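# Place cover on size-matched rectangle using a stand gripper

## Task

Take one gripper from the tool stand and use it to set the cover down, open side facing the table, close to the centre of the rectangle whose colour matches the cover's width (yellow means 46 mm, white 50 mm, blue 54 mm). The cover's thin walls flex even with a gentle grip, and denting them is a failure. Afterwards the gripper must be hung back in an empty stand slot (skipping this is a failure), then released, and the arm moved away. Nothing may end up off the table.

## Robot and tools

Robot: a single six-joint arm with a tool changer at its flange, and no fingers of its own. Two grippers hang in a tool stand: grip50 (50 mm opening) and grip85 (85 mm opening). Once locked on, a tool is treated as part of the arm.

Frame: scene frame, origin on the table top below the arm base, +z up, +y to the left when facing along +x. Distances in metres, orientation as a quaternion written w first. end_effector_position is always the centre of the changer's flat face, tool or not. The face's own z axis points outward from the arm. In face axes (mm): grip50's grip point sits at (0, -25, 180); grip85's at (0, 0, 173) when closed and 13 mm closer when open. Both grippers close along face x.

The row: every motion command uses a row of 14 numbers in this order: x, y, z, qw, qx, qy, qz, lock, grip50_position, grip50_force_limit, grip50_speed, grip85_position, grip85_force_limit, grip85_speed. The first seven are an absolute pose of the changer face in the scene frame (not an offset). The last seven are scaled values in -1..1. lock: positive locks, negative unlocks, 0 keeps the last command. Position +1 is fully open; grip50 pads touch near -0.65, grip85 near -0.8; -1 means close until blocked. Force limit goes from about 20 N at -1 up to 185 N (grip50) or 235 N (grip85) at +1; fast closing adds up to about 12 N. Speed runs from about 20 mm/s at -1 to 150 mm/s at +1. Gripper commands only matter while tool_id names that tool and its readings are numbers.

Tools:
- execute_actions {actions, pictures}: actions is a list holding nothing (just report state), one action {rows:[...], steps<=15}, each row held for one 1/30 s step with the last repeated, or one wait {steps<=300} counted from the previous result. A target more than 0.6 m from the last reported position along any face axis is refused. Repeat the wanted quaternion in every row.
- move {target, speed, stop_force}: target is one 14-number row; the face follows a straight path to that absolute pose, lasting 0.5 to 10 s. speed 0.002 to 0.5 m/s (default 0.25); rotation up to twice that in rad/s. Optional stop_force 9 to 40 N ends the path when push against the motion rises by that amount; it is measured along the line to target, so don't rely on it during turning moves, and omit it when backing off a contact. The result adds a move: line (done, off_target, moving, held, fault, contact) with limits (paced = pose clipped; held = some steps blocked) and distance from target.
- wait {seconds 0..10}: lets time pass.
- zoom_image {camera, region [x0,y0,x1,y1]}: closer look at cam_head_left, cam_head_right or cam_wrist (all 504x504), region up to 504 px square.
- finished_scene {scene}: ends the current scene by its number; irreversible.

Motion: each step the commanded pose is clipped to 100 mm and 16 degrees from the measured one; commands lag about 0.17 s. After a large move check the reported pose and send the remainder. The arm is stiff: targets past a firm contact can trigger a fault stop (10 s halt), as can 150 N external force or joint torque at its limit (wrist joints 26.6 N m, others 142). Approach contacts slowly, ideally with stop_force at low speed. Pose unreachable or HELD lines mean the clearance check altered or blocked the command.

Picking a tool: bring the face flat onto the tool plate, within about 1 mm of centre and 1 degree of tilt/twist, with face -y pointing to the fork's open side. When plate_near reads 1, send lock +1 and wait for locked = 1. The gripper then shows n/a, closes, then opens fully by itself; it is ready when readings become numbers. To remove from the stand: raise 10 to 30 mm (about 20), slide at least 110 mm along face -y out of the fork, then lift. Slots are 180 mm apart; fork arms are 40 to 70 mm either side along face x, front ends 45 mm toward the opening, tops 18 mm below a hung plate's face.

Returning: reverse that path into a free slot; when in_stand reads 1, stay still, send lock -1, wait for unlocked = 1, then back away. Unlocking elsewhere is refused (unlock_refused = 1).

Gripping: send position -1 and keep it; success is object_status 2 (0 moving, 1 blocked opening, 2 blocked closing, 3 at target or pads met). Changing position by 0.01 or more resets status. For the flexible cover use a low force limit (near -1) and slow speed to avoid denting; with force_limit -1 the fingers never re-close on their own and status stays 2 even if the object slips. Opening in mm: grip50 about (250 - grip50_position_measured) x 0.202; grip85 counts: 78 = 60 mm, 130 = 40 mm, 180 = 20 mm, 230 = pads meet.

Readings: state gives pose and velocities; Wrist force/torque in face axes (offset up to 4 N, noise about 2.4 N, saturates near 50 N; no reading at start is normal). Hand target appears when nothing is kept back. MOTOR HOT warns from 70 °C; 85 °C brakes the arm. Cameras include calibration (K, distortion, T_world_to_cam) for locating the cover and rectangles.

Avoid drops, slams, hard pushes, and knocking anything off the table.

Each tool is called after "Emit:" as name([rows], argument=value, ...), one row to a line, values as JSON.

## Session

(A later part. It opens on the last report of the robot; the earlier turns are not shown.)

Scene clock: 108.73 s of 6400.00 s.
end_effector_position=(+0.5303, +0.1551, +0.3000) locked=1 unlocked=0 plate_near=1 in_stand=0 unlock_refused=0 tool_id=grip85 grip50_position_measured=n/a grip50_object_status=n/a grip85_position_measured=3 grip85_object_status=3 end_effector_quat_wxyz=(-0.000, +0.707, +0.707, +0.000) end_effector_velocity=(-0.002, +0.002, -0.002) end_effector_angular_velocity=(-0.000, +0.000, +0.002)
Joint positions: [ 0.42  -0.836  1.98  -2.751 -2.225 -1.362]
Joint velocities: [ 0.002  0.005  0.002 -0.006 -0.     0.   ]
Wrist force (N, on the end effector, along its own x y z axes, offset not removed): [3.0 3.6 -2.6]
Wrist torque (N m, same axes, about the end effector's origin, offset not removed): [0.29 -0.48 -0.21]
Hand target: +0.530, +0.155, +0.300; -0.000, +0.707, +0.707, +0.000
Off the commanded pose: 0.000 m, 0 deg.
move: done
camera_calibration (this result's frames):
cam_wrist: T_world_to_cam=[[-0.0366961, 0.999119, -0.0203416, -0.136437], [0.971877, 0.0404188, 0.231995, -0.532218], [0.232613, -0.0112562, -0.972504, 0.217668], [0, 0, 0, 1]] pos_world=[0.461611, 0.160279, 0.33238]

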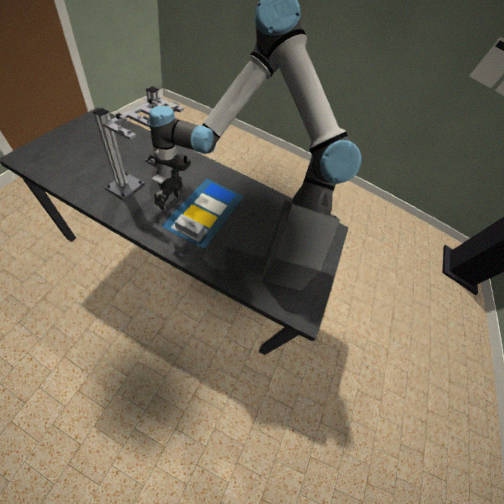

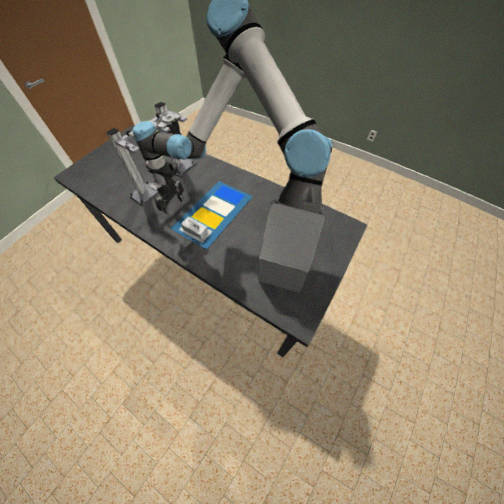

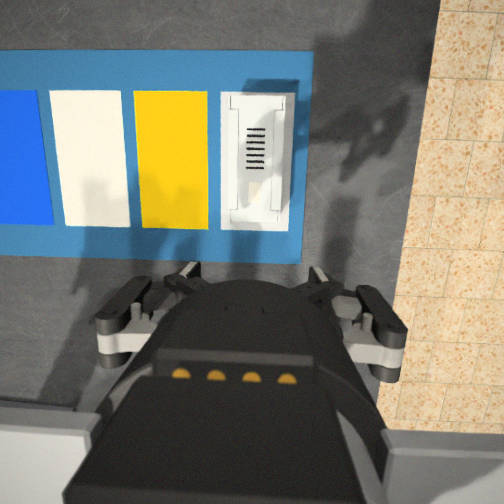

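Emit:
move(target=[0.439,0.154,0.25,0,0.7071,0.7071,0,0,1,-1,0,1,-1,0], speed=0.12)

Emit:
move(target=[0.439,0.154,0.203,0,0.7071,0.7071,0,0,1,-1,0,1,-1,0], speed=0.03, stop_force=10)

Emit:
zoom_image(camera="cam_head_left", region=[140, 165, 230, 255])

Scene clock: 127.57 s of 6400.00 s.
end_effector_position=(+0.4392, +0.1542, +0.2500) locked=1 unlocked=0 plate_near=1 in_stand=0 unlock_refused=0 tool_id=grip85 grip50_position_measured=n/a grip50_object_status=n/a grip85_position_measured=3 grip85_object_status=3 end_effector_quat_wxyz=(-0.000, +0.707, +0.707, -0.000) end_effector_velocity=(-0.002, +0.001, -0.001) end_effector_angular_velocity=(+0.002, -0.002, +0.003)
Joint positions: [ 0.384 -0.755  2.208 -3.087 -2.223 -1.407]
Joint velocities: [-0.001  0.005  0.004 -0.012  0.001 -0.005]
Wrist force (N, on the end effector, along its own x y z axes, offset not removed): [4.5 1.3 -2.3]
Wrist torque (N m, same axes, about the end effector's origin, offset not removed): [0.10 -0.44 -0.22]
Hand target: +0.439, +0.154, +0.250; +0.000, +0.707, +0.707, -0.000
Off the commanded pose: 0.000 m, 0 deg.
After step 90, 14.47 s passed at rest.
move: done
camera_calibration (this result's frames):
cam_wrist: T_world_to_cam=[[-0.036795, 0.99911, -0.0206394, -0.139724], [0.971903, 0.0405827, 0.231856, -0.432068], [0.232487, -0.0115284, -0.972531, 0.190313], [0, 0, 0, 1]] pos_world=[0.370541, 0.159328, 0.282379]

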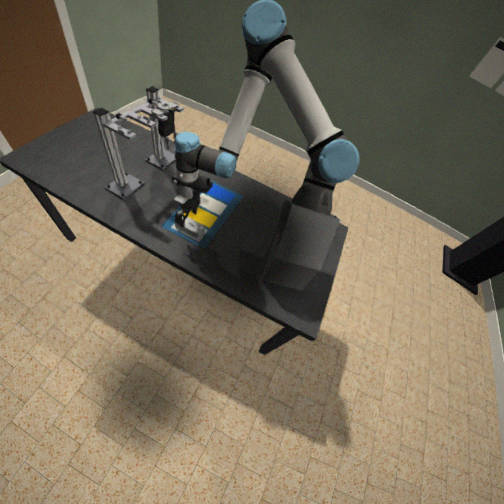

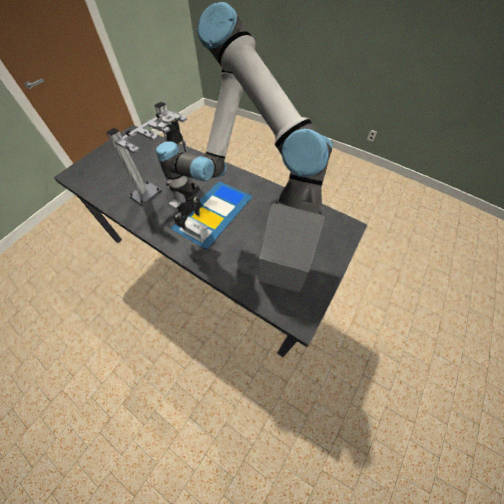

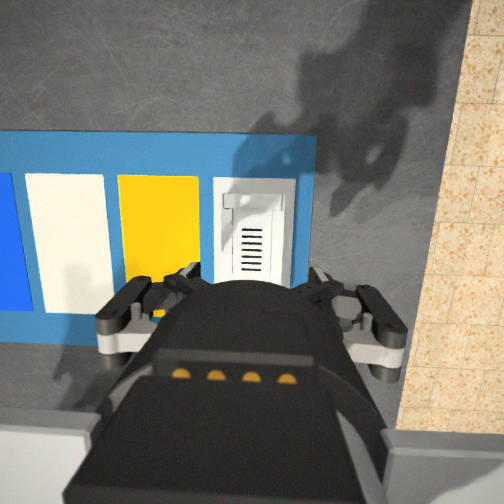

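Scene clock: 129.47 s of 6400.00 s.
end_effector_position=(+0.4390, +0.1540, +0.2032) locked=1 unlocked=0 plate_near=1 in_stand=0 unlock_refused=0 tool_id=grip85 grip50_position_measured=n/a grip50_object_status=n/a grip85_position_measured=3 grip85_object_status=3 end_effector_quat_wxyz=(+0.000, +0.707, +0.707, -0.000) end_effector_velocity=(-0.000, +0.000, -0.002) end_effector_angular_velocity=(-0.001, -0.002, -0.001)
Joint positions: [ 0.321 -0.635  2.185 -3.231 -2.218 -1.486]
Joint velocities: [-0.002  0.005 -0.001 -0.008 -0.001 -0.003]
Wrist force (N, on the end effector, along its own x y z axes, offset not removed): [0.5 1.9 2.8]
Wrist torque (N m, same axes, about the end effector's origin, offset not removed): [0.35 -0.11 -0.11]
Hand target: +0.439, +0.154, +0.203; +0.000, +0.707, +0.707, -0.000
Off the commanded pose: 0.000 m, 0 deg.
move: done
camera_calibration (this result's frames):
cam_wrist: T_world_to_cam=[[-0.0368086, 0.999108, -0.0206815, -0.140492], [0.971875, 0.0406071, 0.23197, -0.420978], [0.232603, -0.0115613, -0.972503, 0.1448], [0, 0, 0, 1]] pos_world=[0.370286, 0.159135, 0.235567]

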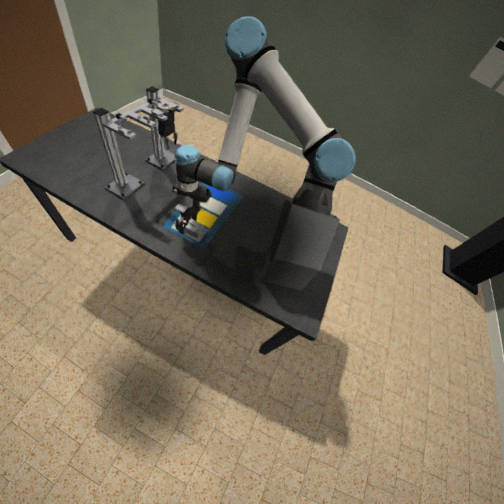

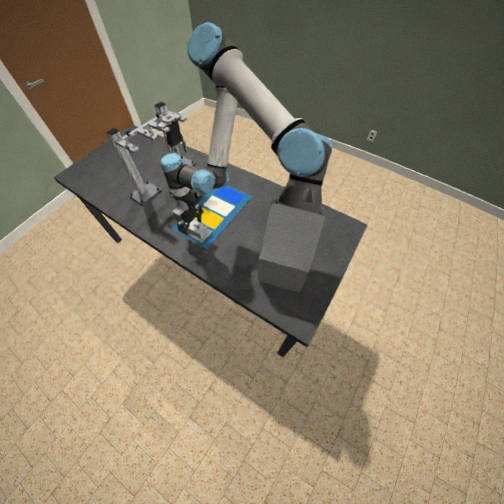

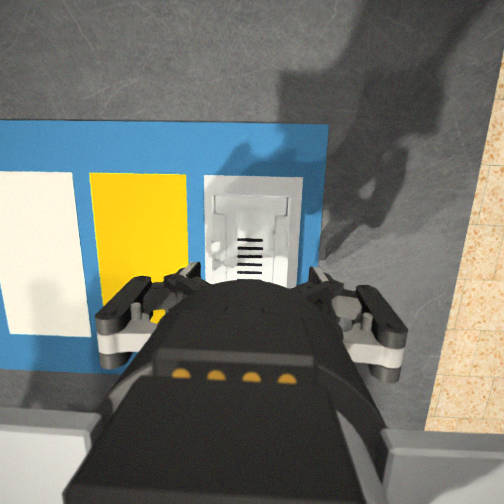

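Region (140, 165, 230, 255) of cam_head_left's 504x504 image, scaled by 5.600, with more detail than that image has.

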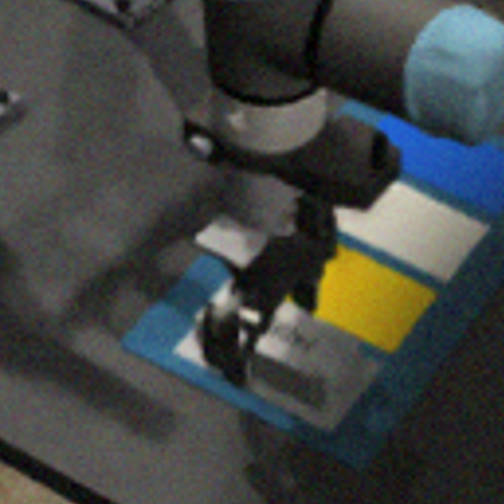

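Emit:
move(target=[0.439,0.151,0.199,0,0.7071,0.7071,0,0,1,-1,0,-1,-1,-1], speed=0.02)

Scene clock: 137.63 s of 6400.00 s.
end_effector_position=(+0.4390, +0.1510, +0.1990) locked=1 unlocked=0 plate_near=1 in_stand=0 unlock_refused=0 tool_id=grip85 grip50_position_measured=n/a grip50_object_status=n/a grip85_position_measured=97 grip85_object_status=2 end_effector_quat_wxyz=(+0.000, +0.707, +0.707, +0.000) end_effector_velocity=(+0.001, -0.000, -0.000) end_effector_angular_velocity=(+0.000, -0.001, -0.001)
Joint positions: [ 0.31  -0.628  2.186 -3.247 -2.217 -1.5  ]
Joint velocities: [-0.001 -0.    -0.001 -0.     0.    -0.   ]
Wrist force (N, on the end effector, along its own x y z axes, offset not removed): [1.0 -1.8 -15.1]
Wrist torque (N m, same axes, about the end effector's origin, offset not removed): [0.52 -0.48 -0.19]
Hand target: +0.439, +0.151, +0.199; +0.000, +0.707, +0.707, -0.000
Off the commanded pose: 0.000 m, 0 deg.
After step 90, 3.10 s passed at rest.
move: done
camera_calibration (this result's frames):
cam_wrist: T_world_to_cam=[[-0.0367775, 0.999113, -0.0205171, -0.137645], [0.97185, 0.0405399, 0.232087, -0.419904], [0.232713, -0.0114039, -0.972479, 0.14061], [0, 0, 0, 1]] pos_world=[0.3703, 0.156149, 0.23137]

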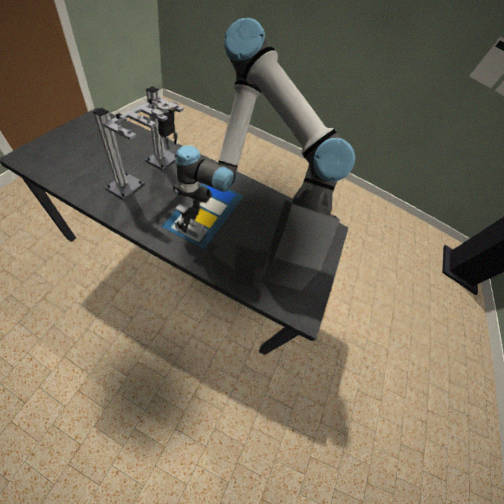

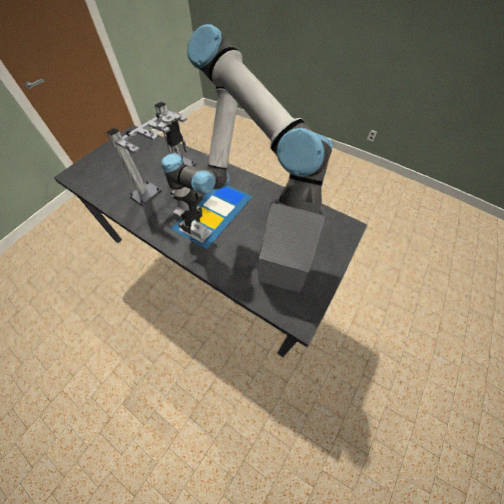

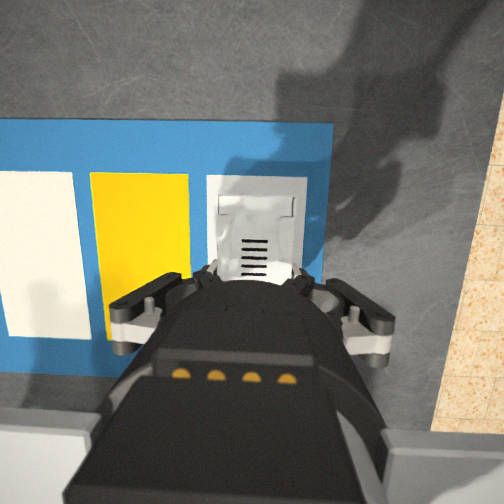

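Emit:
move(target=[0.439,0.151,0.225,0,0.7071,0.7071,0,0,1,-1,0,-1,-1,-1], speed=0.04)

Emit:
move(target=[0.445,-0.133,0.225,0,0.703,0.711,0,0,1,-1,0,-1,-1,-1], speed=0.12)

Emit:
move(target=[0.445,-0.133,0.208,0,0.703,0.711,0,0,1,-1,0,-1,-1,-1], speed=0.03)

Scene clock: 145.70 s of 6400.00 s.
end_effector_position=(+0.4390, +0.1510, +0.2248) locked=1 unlocked=0 plate_near=1 in_stand=0 unlock_refused=0 tool_id=grip85 grip50_position_measured=n/a grip50_object_status=n/a grip85_position_measured=97 grip85_object_status=2 end_effector_quat_wxyz=(-0.000, +0.707, +0.707, +0.000) end_effector_velocity=(+0.001, -0.000, +0.002) end_effector_angular_velocity=(+0.001, -0.000, -0.003)
Joint positions: [ 0.345 -0.694  2.202 -3.172 -2.22  -1.456]
Joint velocities: [ 0.002 -0.007 -0.     0.008  0.     0.005]
Wrist force (N, on the end effector, along its own x y z axes, offset not removed): [2.8 2.8 -2.3]
Wrist torque (N m, same axes, about the end effector's origin, offset not removed): [0.24 -0.24 -0.21]
Hand target: +0.439, +0.151, +0.225; -0.000, +0.707, +0.707, +0.000
Off the commanded pose: 0.000 m, 0 deg.
After step 90, 4.07 s passed at rest.
move: done
camera_calibration (this result's frames):
cam_wrist: T_world_to_cam=[[-0.0368212, 0.999114, -0.0203801, -0.137158], [0.971843, 0.0405509, 0.232115, -0.425896], [0.232736, -0.0112595, -0.972475, 0.165656], [0, 0, 0, 1]] pos_world=[0.3703, 0.156172, 0.257158]

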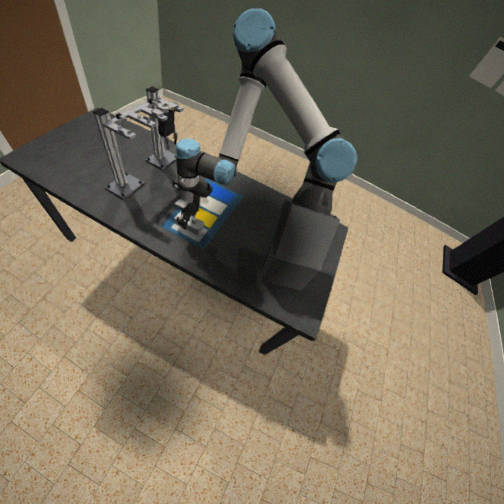

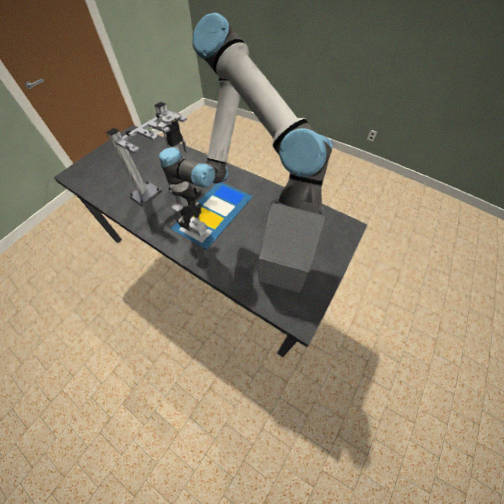

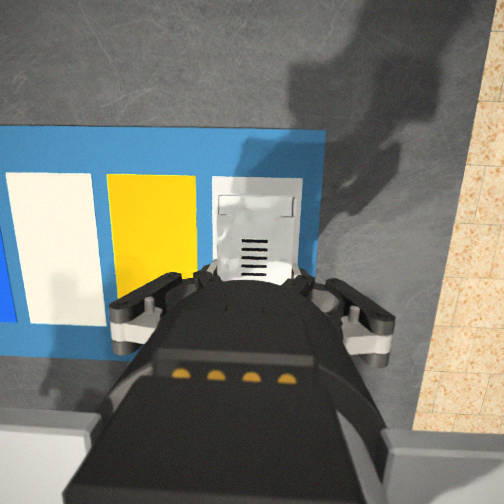

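Scene clock: 148.57 s of 6400.00 s.
end_effector_position=(+0.4445, -0.1332, +0.2250) locked=1 unlocked=0 plate_near=1 in_stand=0 unlock_refused=0 tool_id=grip85 grip50_position_measured=n/a grip50_object_status=n/a grip85_position_measured=97 grip85_object_status=2 end_effector_quat_wxyz=(+0.000, +0.703, +0.711, -0.001) end_effector_velocity=(+0.000, -0.002, +0.000) end_effector_angular_velocity=(+0.001, +0.000, +0.001)
Joint positions: [-0.201 -1.137  2.376 -3.254 -2.071 -2.098]
Joint velocities: [-0.004 -0.003 -0.001  0.003  0.002 -0.005]
Wrist force (N, on the end effector, along its own x y z axes, offset not removed): [0.7 4.0 -0.4]
Wrist torque (N m, same axes, about the end effector's origin, offset not removed): [0.39 -0.25 -0.22]
Hand target: +0.445, -0.133, +0.225; +0.000, +0.703, +0.711, -0.001
Off the commanded pose: 0.001 m, 0 deg.
move: done
camera_calibration (this result's frames):
cam_wrist: T_world_to_cam=[[-0.0484489, 0.998585, -0.0219393, 0.152492], [0.971432, 0.0522178, 0.231504, -0.417898], [0.232322, -0.0100965, -0.972587, 0.161747], [0, 0, 0, 1]] pos_world=[0.37577, -0.128821, 0.257404]

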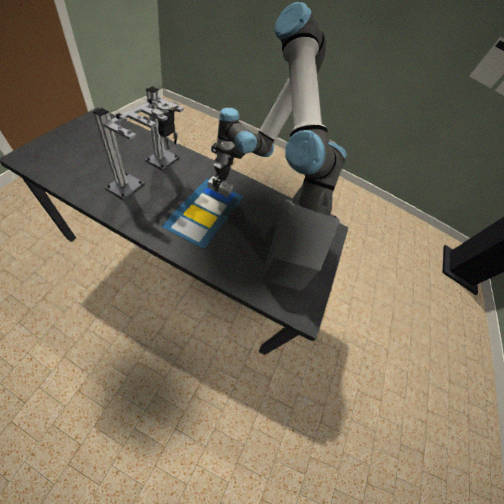

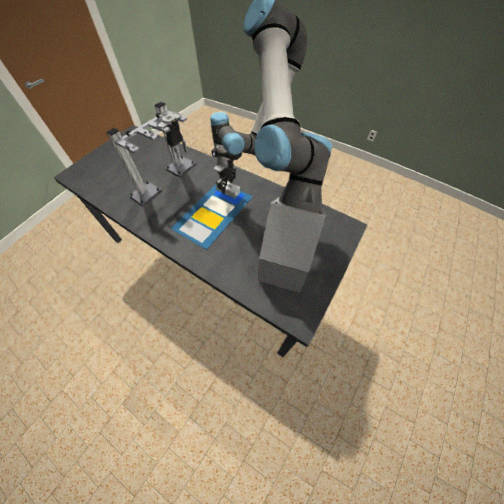

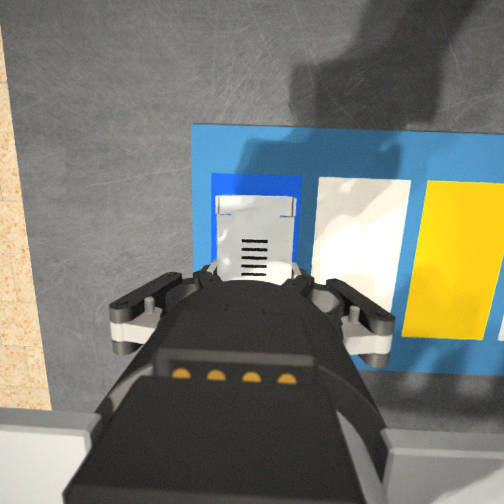

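Scene clock: 149.47 s of 6400.00 s.
end_effector_position=(+0.4450, -0.1330, +0.2082) locked=1 unlocked=0 plate_near=1 in_stand=0 unlock_refused=0 tool_id=grip85 grip50_position_measured=n/a grip50_object_status=n/a grip85_position_measured=97 grip85_object_status=2 end_effector_quat_wxyz=(-0.000, +0.703, +0.711, -0.000) end_effector_velocity=(+0.000, +0.000, -0.002) end_effector_angular_velocity=(-0.000, -0.001, -0.000)
Joint positions: [-0.22  -1.088  2.365 -3.302 -2.062 -2.117]
Joint velocities: [-0.002  0.008 -0.003 -0.007  0.001 -0.002]
Wrist force (N, on the end effector, along its own x y z axes, offset not removed): [2.3 1.2 1.6]
Wrist torque (N m, same axes, about the end effector's origin, offset not removed): [0.13 -0.26 -0.17]
Hand target: +0.445, -0.133, +0.208; +0.000, +0.703, +0.711, -0.000
Off the commanded pose: 0.000 m, 0 deg.
move: done
camera_calibration (this result's frames):
cam_wrist: T_world_to_cam=[[-0.0481301, 0.99863, -0.0205349, 0.151504], [0.971353, 0.0515856, 0.231974, -0.414631], [0.232716, -0.0087817, -0.972505, 0.145308], [0, 0, 0, 1]] pos_world=[0.376229, -0.128631, 0.240607]

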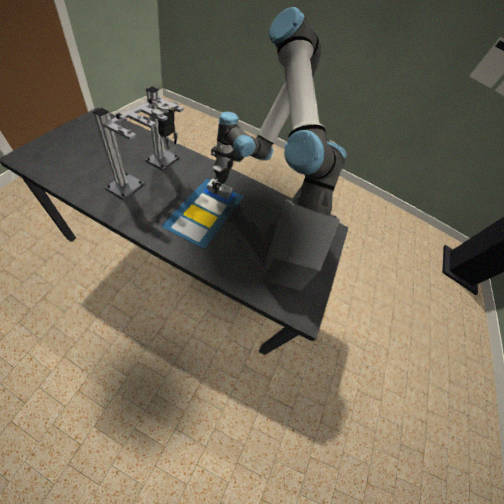

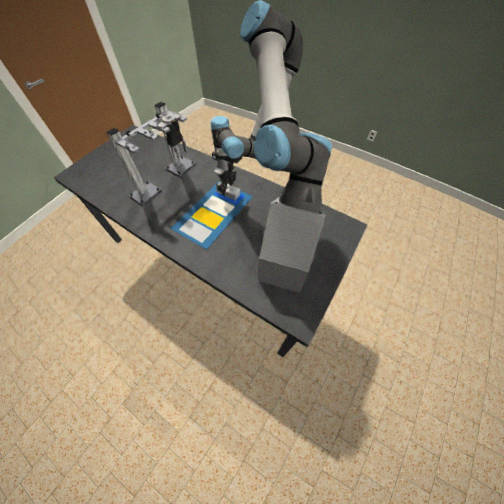

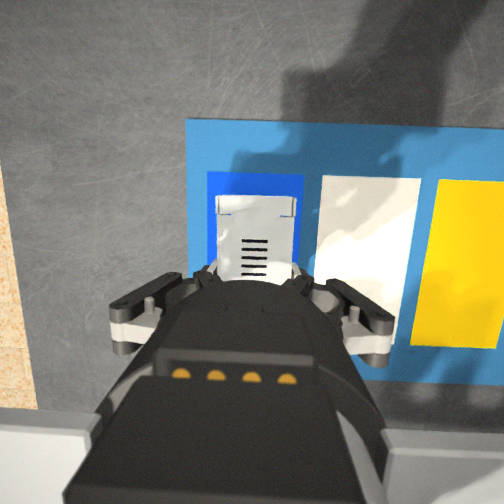

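Emit:
move(target=[0.4415,-0.133,0.196,0,0.7071,0.7071,0,0,1,-1,0,-1,-1,-1], speed=0.004, stop_force=9)

Scene clock: 156.73 s of 6400.00 s.
end_effector_position=(+0.4423, -0.1331, +0.1988) locked=1 unlocked=0 plate_near=1 in_stand=0 unlock_refused=0 tool_id=grip85 grip50_position_measured=n/a grip50_object_status=n/a grip85_position_measured=97 grip85_object_status=2 end_effector_quat_wxyz=(-0.000, +0.706, +0.708, +0.000) end_effector_velocity=(+0.000, -0.000, -0.000) end_effector_angular_velocity=(+0.002, +0.003, +0.002)
Joint positions: [-0.235 -1.061  2.366 -3.336 -2.055 -2.123]
Joint velocities: [-0.001 -0.002 -0.002  0.007  0.    -0.001]
Wrist force (N, on the end effector, along its own x y z axes, offset not removed): [3.0 0.5 -13.5]
Wrist torque (N m, same axes, about the end effector's origin, offset not removed): [-0.33 0.02 -0.41]
Hand target: +0.442, -0.133, +0.199; +0.000, +0.706, +0.708, -0.000
Off the commanded pose: 0.003 m, 0 deg.
After step 90, 1.53 s passed at rest.
move: contact
camera_calibration (this result's frames):
cam_wrist: T_world_to_cam=[[-0.0395067, 0.99901, -0.0204498, 0.147445], [0.971752, 0.0431783, 0.232022, -0.411171], [0.232675, -0.0107057, -0.972496, 0.136551], [0, 0, 0, 1]] pos_world=[0.373609, -0.128084, 0.231211]

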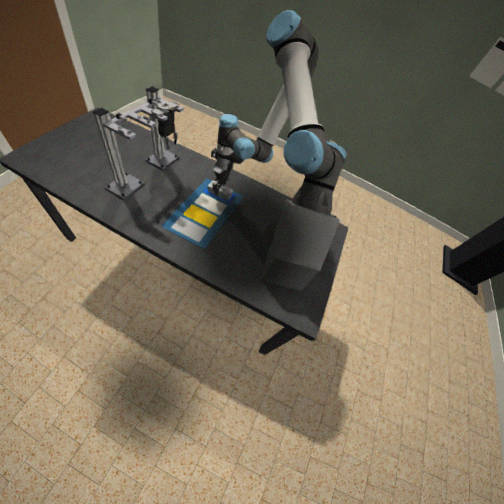

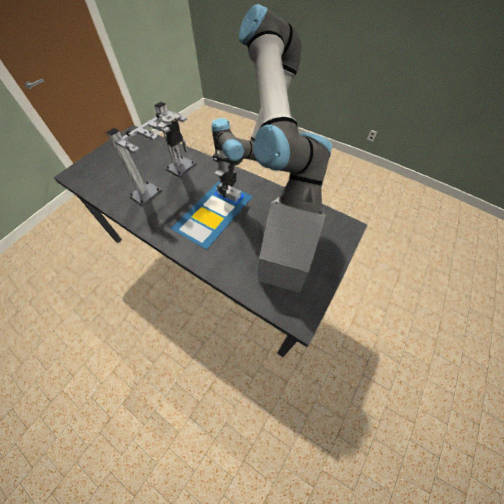

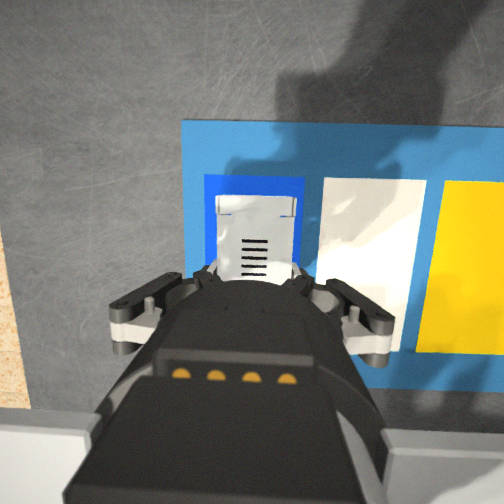

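Emit:
move(target=[0.4423,-0.133,0.1993,0,0.706,0.708,0,0,1,-1,0,1,-1,0], speed=0.01)

Emit:
move(target=[0.4423,-0.133,0.25,0,0.706,0.708,0,0,1,-1,0,1,-1,0], speed=0.1)

Emit:
move(target=[0.623,0.0675,0.382,0,0.7212,0.6927,0,0,1,-1,0,1,-1,0], speed=0.2)

Emit:
move(target=[0.7535,0.0621,0.382,0,0.7212,0.6927,0,0,1,-1,0,1,-1,0], speed=0.07)

Emit:
move(target=[0.7535,0.0621,0.355,0,0.7212,0.6927,0,0,1,-1,0,1,-1,0], speed=0.004, stop_force=12)

Scene clock: 172.20 s of 6400.00 s.
end_effector_position=(+0.4423, -0.1330, +0.1993) locked=1 unlocked=0 plate_near=1 in_stand=0 unlock_refused=0 tool_id=grip85 grip50_position_measured=n/a grip50_object_status=n/a grip85_position_measured=3 grip85_object_status=3 end_effector_quat_wxyz=(-0.000, +0.706, +0.708, +0.000) end_effector_velocity=(-0.001, +0.001, -0.000) end_effector_angular_velocity=(+0.002, +0.001, +0.000)
Joint positions: [-0.234 -1.062  2.366 -3.335 -2.055 -2.122]
Joint velocities: [-0.     0.     0.002  0.     0.001  0.001]
Wrist force (N, on the end effector, along its own x y z axes, offset not removed): [4.7 1.5 -3.5]
Wrist torque (N m, same axes, about the end effector's origin, offset not removed): [0.20 -0.41 -0.26]
Hand target: +0.442, -0.133, +0.199; -0.000, +0.706, +0.708, +0.000
Off the commanded pose: 0.000 m, 0 deg.
After step 90, 11.63 s passed at rest.
move: done
camera_calibration (this result's frames):
cam_wrist: T_world_to_cam=[[-0.0396372, 0.999005, -0.0204661, 0.147455], [0.971737, 0.0433094, 0.23206, -0.411248], [0.232715, -0.0106895, -0.972486, 0.136992], [0, 0, 0, 1]] pos_world=[0.373589, -0.128033, 0.231675]

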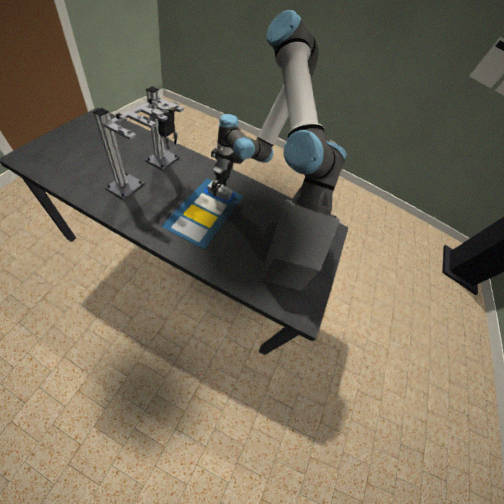

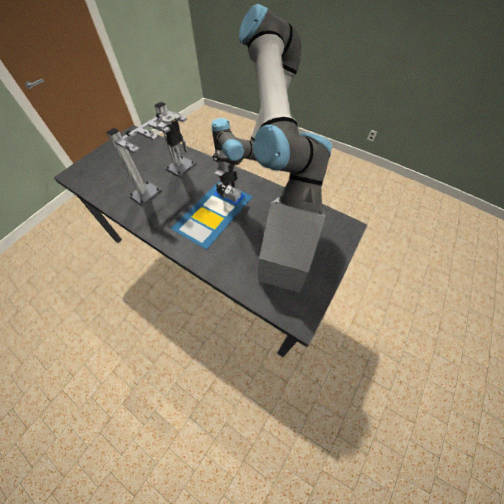

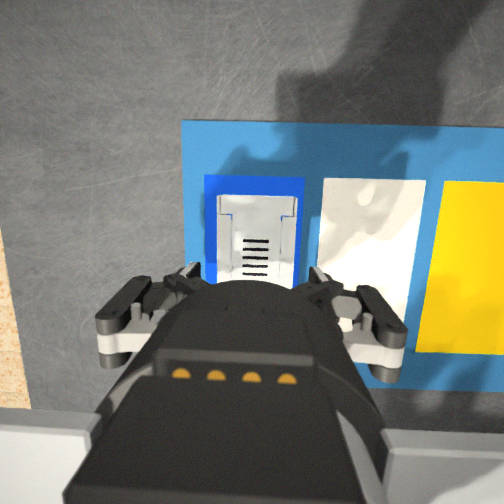

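Scene clock: 173.20 s of 6400.00 s.
end_effector_position=(+0.4423, -0.1330, +0.2498) locked=1 unlocked=0 plate_near=1 in_stand=0 unlock_refused=0 tool_id=grip85 grip50_position_measured=n/a grip50_object_status=n/a grip85_position_measured=3 grip85_object_status=3 end_effector_quat_wxyz=(+0.000, +0.706, +0.708, +0.000) end_effector_velocity=(-0.001, +0.001, +0.001) end_effector_angular_velocity=(+0.002, +0.004, -0.001)
Joint positions: [-0.173 -1.213  2.393 -3.181 -2.082 -2.06 ]
Joint velocities: [ 0.002 -0.004  0.001  0.009 -0.001  0.006]
Wrist force (N, on the end effector, along its own x y z axes, offset not removed): [3.0 1.5 -2.0]
Wrist torque (N m, same axes, about the end effector's origin, offset not removed): [0.14 -0.42 -0.12]
Hand target: +0.442, -0.133, +0.250; -0.000, +0.706, +0.708, +0.000
Off the commanded pose: 0.000 m, 0 deg.
move: done
camera_calibration (this result's frames):
cam_wrist: T_world_to_cam=[[-0.0395956, 0.999007, -0.0204059, 0.148429], [0.9717, 0.0432567, 0.232223, -0.423015], [0.232875, -0.0106335, -0.972449, 0.186072], [0, 0, 0, 1]] pos_world=[0.37359, -0.128005, 0.282208]

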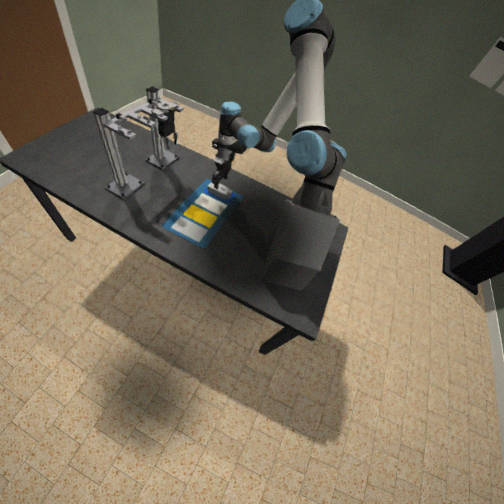

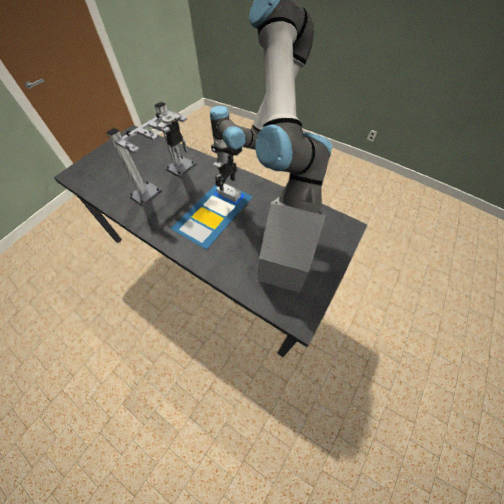

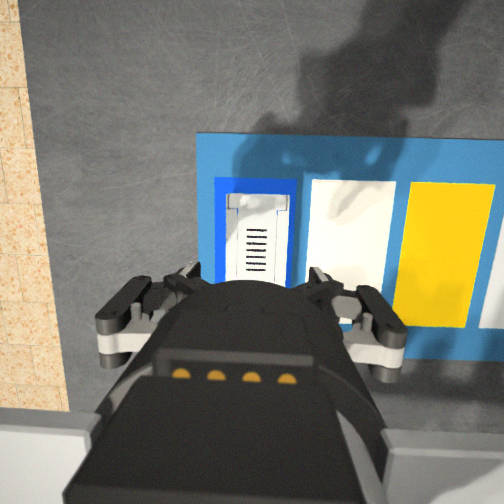

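Scene clock: 175.30 s of 6400.00 s.
end_effector_position=(+0.6231, +0.0674, +0.3822) locked=1 unlocked=0 plate_near=1 in_stand=0 unlock_refused=0 tool_id=grip85 grip50_position_measured=n/a grip50_object_status=n/a grip85_position_measured=3 grip85_object_status=3 end_effector_quat_wxyz=(-0.000, +0.721, +0.693, +0.001) end_effector_velocity=(+0.001, +0.002, -0.001) end_effector_angular_velocity=(-0.001, +0.004, -0.001)
Joint positions: [ 0.365 -1.006  1.777 -2.42  -2.221 -1.391]
Joint velocities: [ 0.001  0.006 -0.007  0.008 -0.001  0.006]
Wrist force (N, on the end effector, along its own x y z axes, offset not removed): [2.0 3.7 1.5]
Wrist torque (N m, same axes, about the end effector's origin, offset not removed): [0.14 -0.27 -0.13]
Hand target: +0.623, +0.068, +0.382; -0.000, +0.721, +0.693, +0.001
Off the commanded pose: 0.000 m, 0 deg.
move: done
camera_calibration (this result's frames):
cam_wrist: T_world_to_cam=[[0.00375671, 0.999812, -0.0190466, -0.0694894], [0.972558, 0.000777894, 0.232659, -0.63593], [0.23263, -0.019398, -0.972372, 0.275548], [0, 0, 0, 1]] pos_world=[0.55464, 0.0753161, 0.414567]

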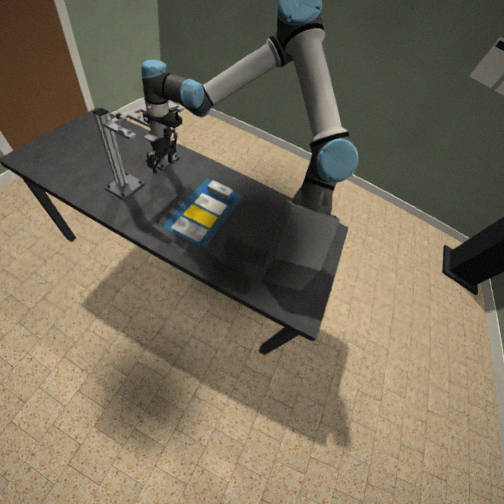

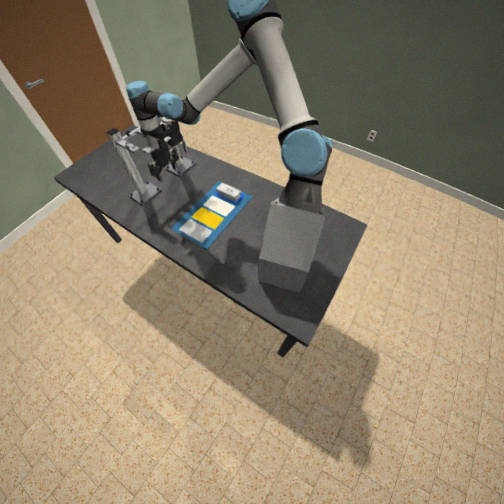

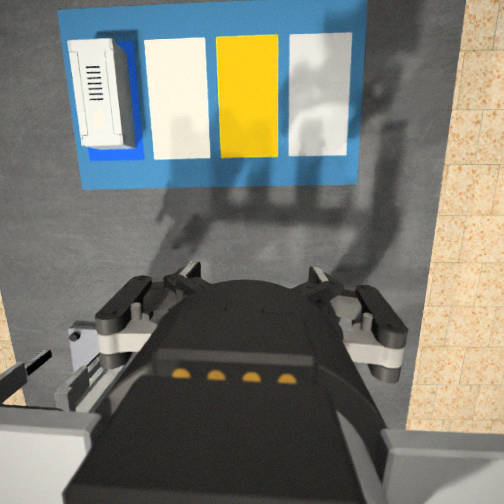

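Scene clock: 177.60 s of 6400.00 s.
end_effector_position=(+0.7531, +0.0619, +0.3821) locked=1 unlocked=0 plate_near=1 in_stand=0 unlock_refused=0 tool_id=grip85 grip50_position_measured=n/a grip50_object_status=n/a grip85_position_measured=3 grip85_object_status=3 end_effector_quat_wxyz=(+0.000, +0.721, +0.693, +0.000) end_effector_velocity=(+0.003, -0.001, +0.002) end_effector_angular_velocity=(+0.000, -0.002, -0.002)
Joint positions: [ 0.34  -0.805  1.337 -2.199 -2.22  -1.423]
Joint velocities: [ 0.     0.003 -0.012  0.006  0.     0.001]
Wrist force (N, on the end effector, along its own x y z axes, offset not removed): [1.3 1.2 -2.4]
Wrist torque (N m, same axes, about the end effector's origin, offset not removed): [0.20 -0.27 -0.10]
Hand target: +0.753, +0.062, +0.382; +0.000, +0.721, +0.693, -0.000
Off the commanded pose: 0.000 m, 0 deg.
move: done
camera_calibration (this result's frames):
cam_wrist: T_world_to_cam=[[0.00341546, 0.999784, -0.0204915, -0.0636442], [0.972691, 0.00143422, 0.232101, -0.7623], [0.232081, -0.0207246, -0.972476, 0.245586], [0, 0, 0, 1]] pos_world=[0.684704, 0.0698135, 0.414453]

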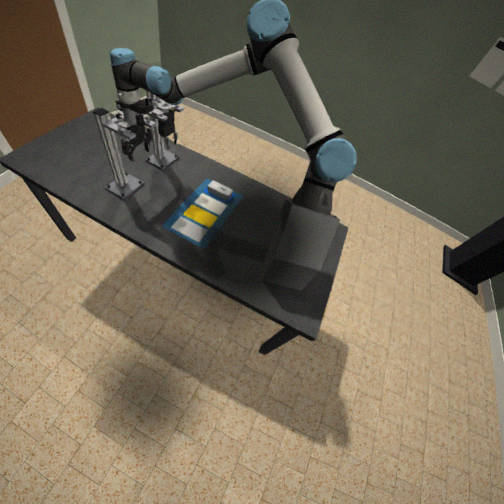

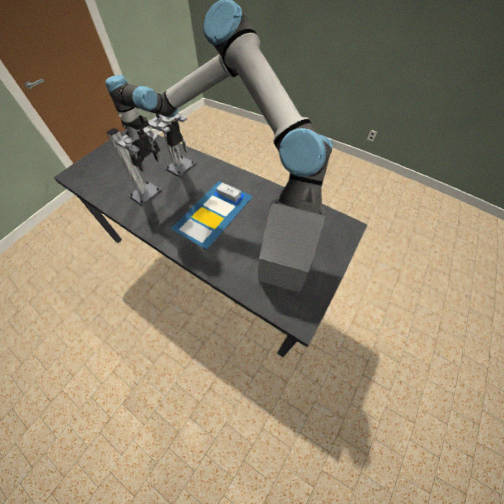

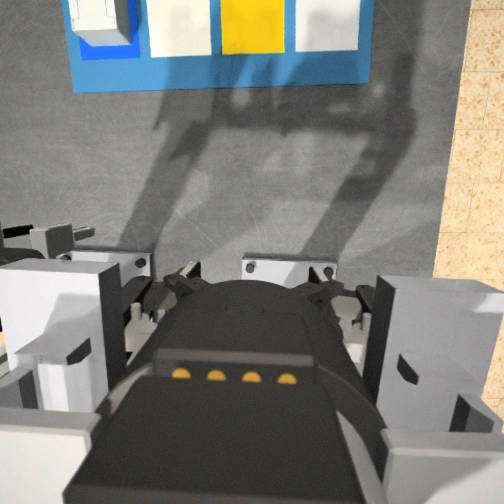

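Scene clock: 183.10 s of 6400.00 s.
end_effector_position=(+0.7534, +0.0621, +0.3616) locked=1 unlocked=0 plate_near=1 in_stand=1 unlock_refused=0 tool_id=grip85 grip50_position_measured=n/a grip50_object_status=n/a grip85_position_measured=3 grip85_object_status=3 end_effector_quat_wxyz=(+0.000, +0.721, +0.693, +0.000) end_effector_velocity=(+0.000, -0.001, +0.000) end_effector_angular_velocity=(-0.000, +0.002, +0.001)
Joint positions: [ 0.323 -0.783  1.348 -2.245 -2.218 -1.444]
Joint velocities: [-0.001 -0.001 -0.001  0.004  0.    -0.   ]
Wrist force (N, on the end effector, along its own x y z axes, offset not removed): [-0.9 2.6 -26.2]
Wrist torque (N m, same axes, about the end effector's origin, offset not removed): [-0.19 -0.43 0.30]
Hand target: +0.753, +0.062, +0.362; +0.000, +0.721, +0.693, +0.000
Off the commanded pose: 0.007 m, 0 deg.
move: contact
camera_calibration (this result's frames):
cam_wrist: T_world_to_cam=[[0.00340921, 0.999784, -0.0205024, -0.0642244], [0.972654, 0.00144606, 0.232252, -0.757871], [0.232232, -0.0207336, -0.972439, 0.225464], [0, 0, 0, 1]] pos_world=[0.685006, 0.0699811, 0.39395]

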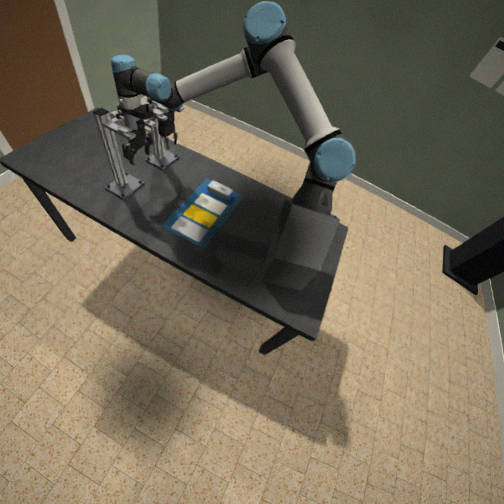

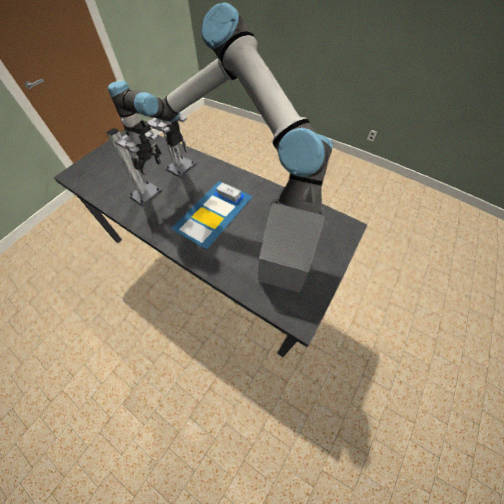

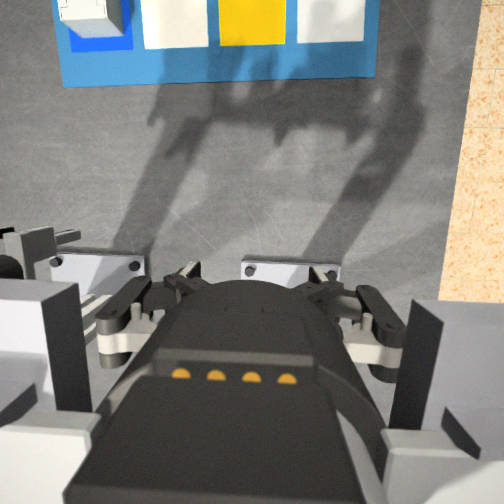

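Emit:
execute_actions([
  {"rows":[[0.7534,0.0621,0.3618,0,0.7212,0.6927,0,-1,1,-1,0,1,-1,0]],"steps":15},
], pictures=false)

Emit:
execute_actions([
  {"steps":25},
], pictures=false)

Scene clock: 188.03 s of 6400.00 s.
end_effector_position=(+0.7534, +0.0621, +0.3618) locked=0 unlocked=0 plate_near=1 in_stand=1 unlock_refused=0 tool_id=none grip50_position_measured=n/a grip50_object_status=n/a grip85_position_measured=n/a grip85_object_status=n/a end_effector_quat_wxyz=(+0.000, +0.721, +0.693, +0.000) end_effector_velocity=(+0.000, -0.000, -0.000) end_effector_angular_velocity=(+0.000, +0.000, -0.001)
Joint positions: [ 0.323 -0.784  1.348 -2.244 -2.218 -1.443]
Joint velocities: [-0.001  0.    -0.001 -0.     0.001 -0.   ]
Wrist force (N, on the end effector, along its own x y z axes, offset not removed): [-3.2 4.2 -1.5]
Wrist torque (N m, same axes, about the end effector's origin, offset not removed): [0.20 -0.21 -0.02]
Hand target: +0.753, +0.062, +0.362; -0.000, +0.721, +0.693, +0.000
Off the commanded pose: 0.000 m, 0 deg.
Steps of this call (steps 1 to 90: nothing new was sent; then 1.43 s passed at rest; steps 91 to 105: all 15 steps of this action). Readings (end_effector_position | what the end effector reports):
91: (+0.7534, +0.0620, +0.3618) | locked=1 unlocked=0 plate_near=1 in_stand=1 unlock_refused=0 tool_id=grip85 grip50_position_measured=n/a grip50_object_status=n/a grip85_position_measured=3 grip85_object_status=3
92: (+0.7534, +0.0620, +0.3618) | locked=1 unlocked=0 plate_near=1 in_stand=1 unlock_refused=0 tool_id=grip85 grip50_position_measured=n/a grip50_object_status=n/a grip85_position_measured=3 grip85_object_status=3
94: (+0.7534, +0.0620, +0.3618) | locked=1 unlocked=0 plate_near=1 in_stand=1 unlock_refused=0 tool_id=grip85 grip50_position_measured=n/a grip50_object_status=n/a grip85_position_measured=3 grip85_object_status=3
98: (+0.7534, +0.0620, +0.3618) | locked=0 unlocked=0 plate_near=1 in_stand=1 unlock_refused=0 tool_id=none grip50_position_measured=n/a grip50_object_status=n/a grip85_position_measured=n/a grip85_object_status=n/a
105: the state above

Scene clock: 188.87 s of 6400.00 s.
end_effector_position=(+0.7534, +0.0621, +0.3618) locked=0 unlocked=1 plate_near=1 in_stand=1 unlock_refused=0 tool_id=none grip50_position_measured=n/a grip50_object_status=n/a grip85_position_measured=n/a grip85_object_status=n/a end_effector_quat_wxyz=(+0.000, +0.721, +0.693, +0.000) end_effector_velocity=(+0.000, -0.000, +0.000) end_effector_angular_velocity=(-0.000, -0.001, -0.001)
Joint positions: [ 0.323 -0.784  1.348 -2.244 -2.218 -1.443]
Joint velocities: [-0.    -0.    -0.001  0.001 -0.     0.   ]
Wrist force (N, on the end effector, along its own x y z axes, offset not removed): [-1.7 1.7 -5.4]
Wrist torque (N m, same axes, about the end effector's origin, offset not removed): [0.26 -0.42 -0.01]
Hand target: +0.753, +0.062, +0.362; -0.000, +0.721, +0.693, +0.000
Off the commanded pose: 0.000 m, 0 deg.
Steps of this call (steps 1 to 25: nothing new was sent). Readings (end_effector_position | what the end effector reports):
1: (+0.7534, +0.0621, +0.3618) | locked=0 unlocked=0 plate_near=1 in_stand=1 unlock_refused=0 tool_id=none grip50_position_measured=n/a grip50_object_status=n/a grip85_position_measured=n/a grip85_object_status=n/a
2: (+0.7534, +0.0621, +0.3618) | locked=0 unlocked=0 plate_near=1 in_stand=1 unlock_refused=0 tool_id=none grip50_position_measured=n/a grip50_object_status=n/a grip85_position_measured=n/a grip85_object_status=n/a
4: (+0.7534, +0.0621, +0.3618) | locked=0 unlocked=0 plate_near=1 in_stand=1 unlock_refused=0 tool_id=none grip50_position_measured=n/a grip50_object_status=n/a grip85_position_measured=n/a grip85_object_status=n/a
8: (+0.7534, +0.0621, +0.3618) | locked=0 unlocked=0 plate_near=1 in_stand=1 unlock_refused=0 tool_id=none grip50_position_measured=n/a grip50_object_status=n/a grip85_position_measured=n/a grip85_object_status=n/a
25: the state above


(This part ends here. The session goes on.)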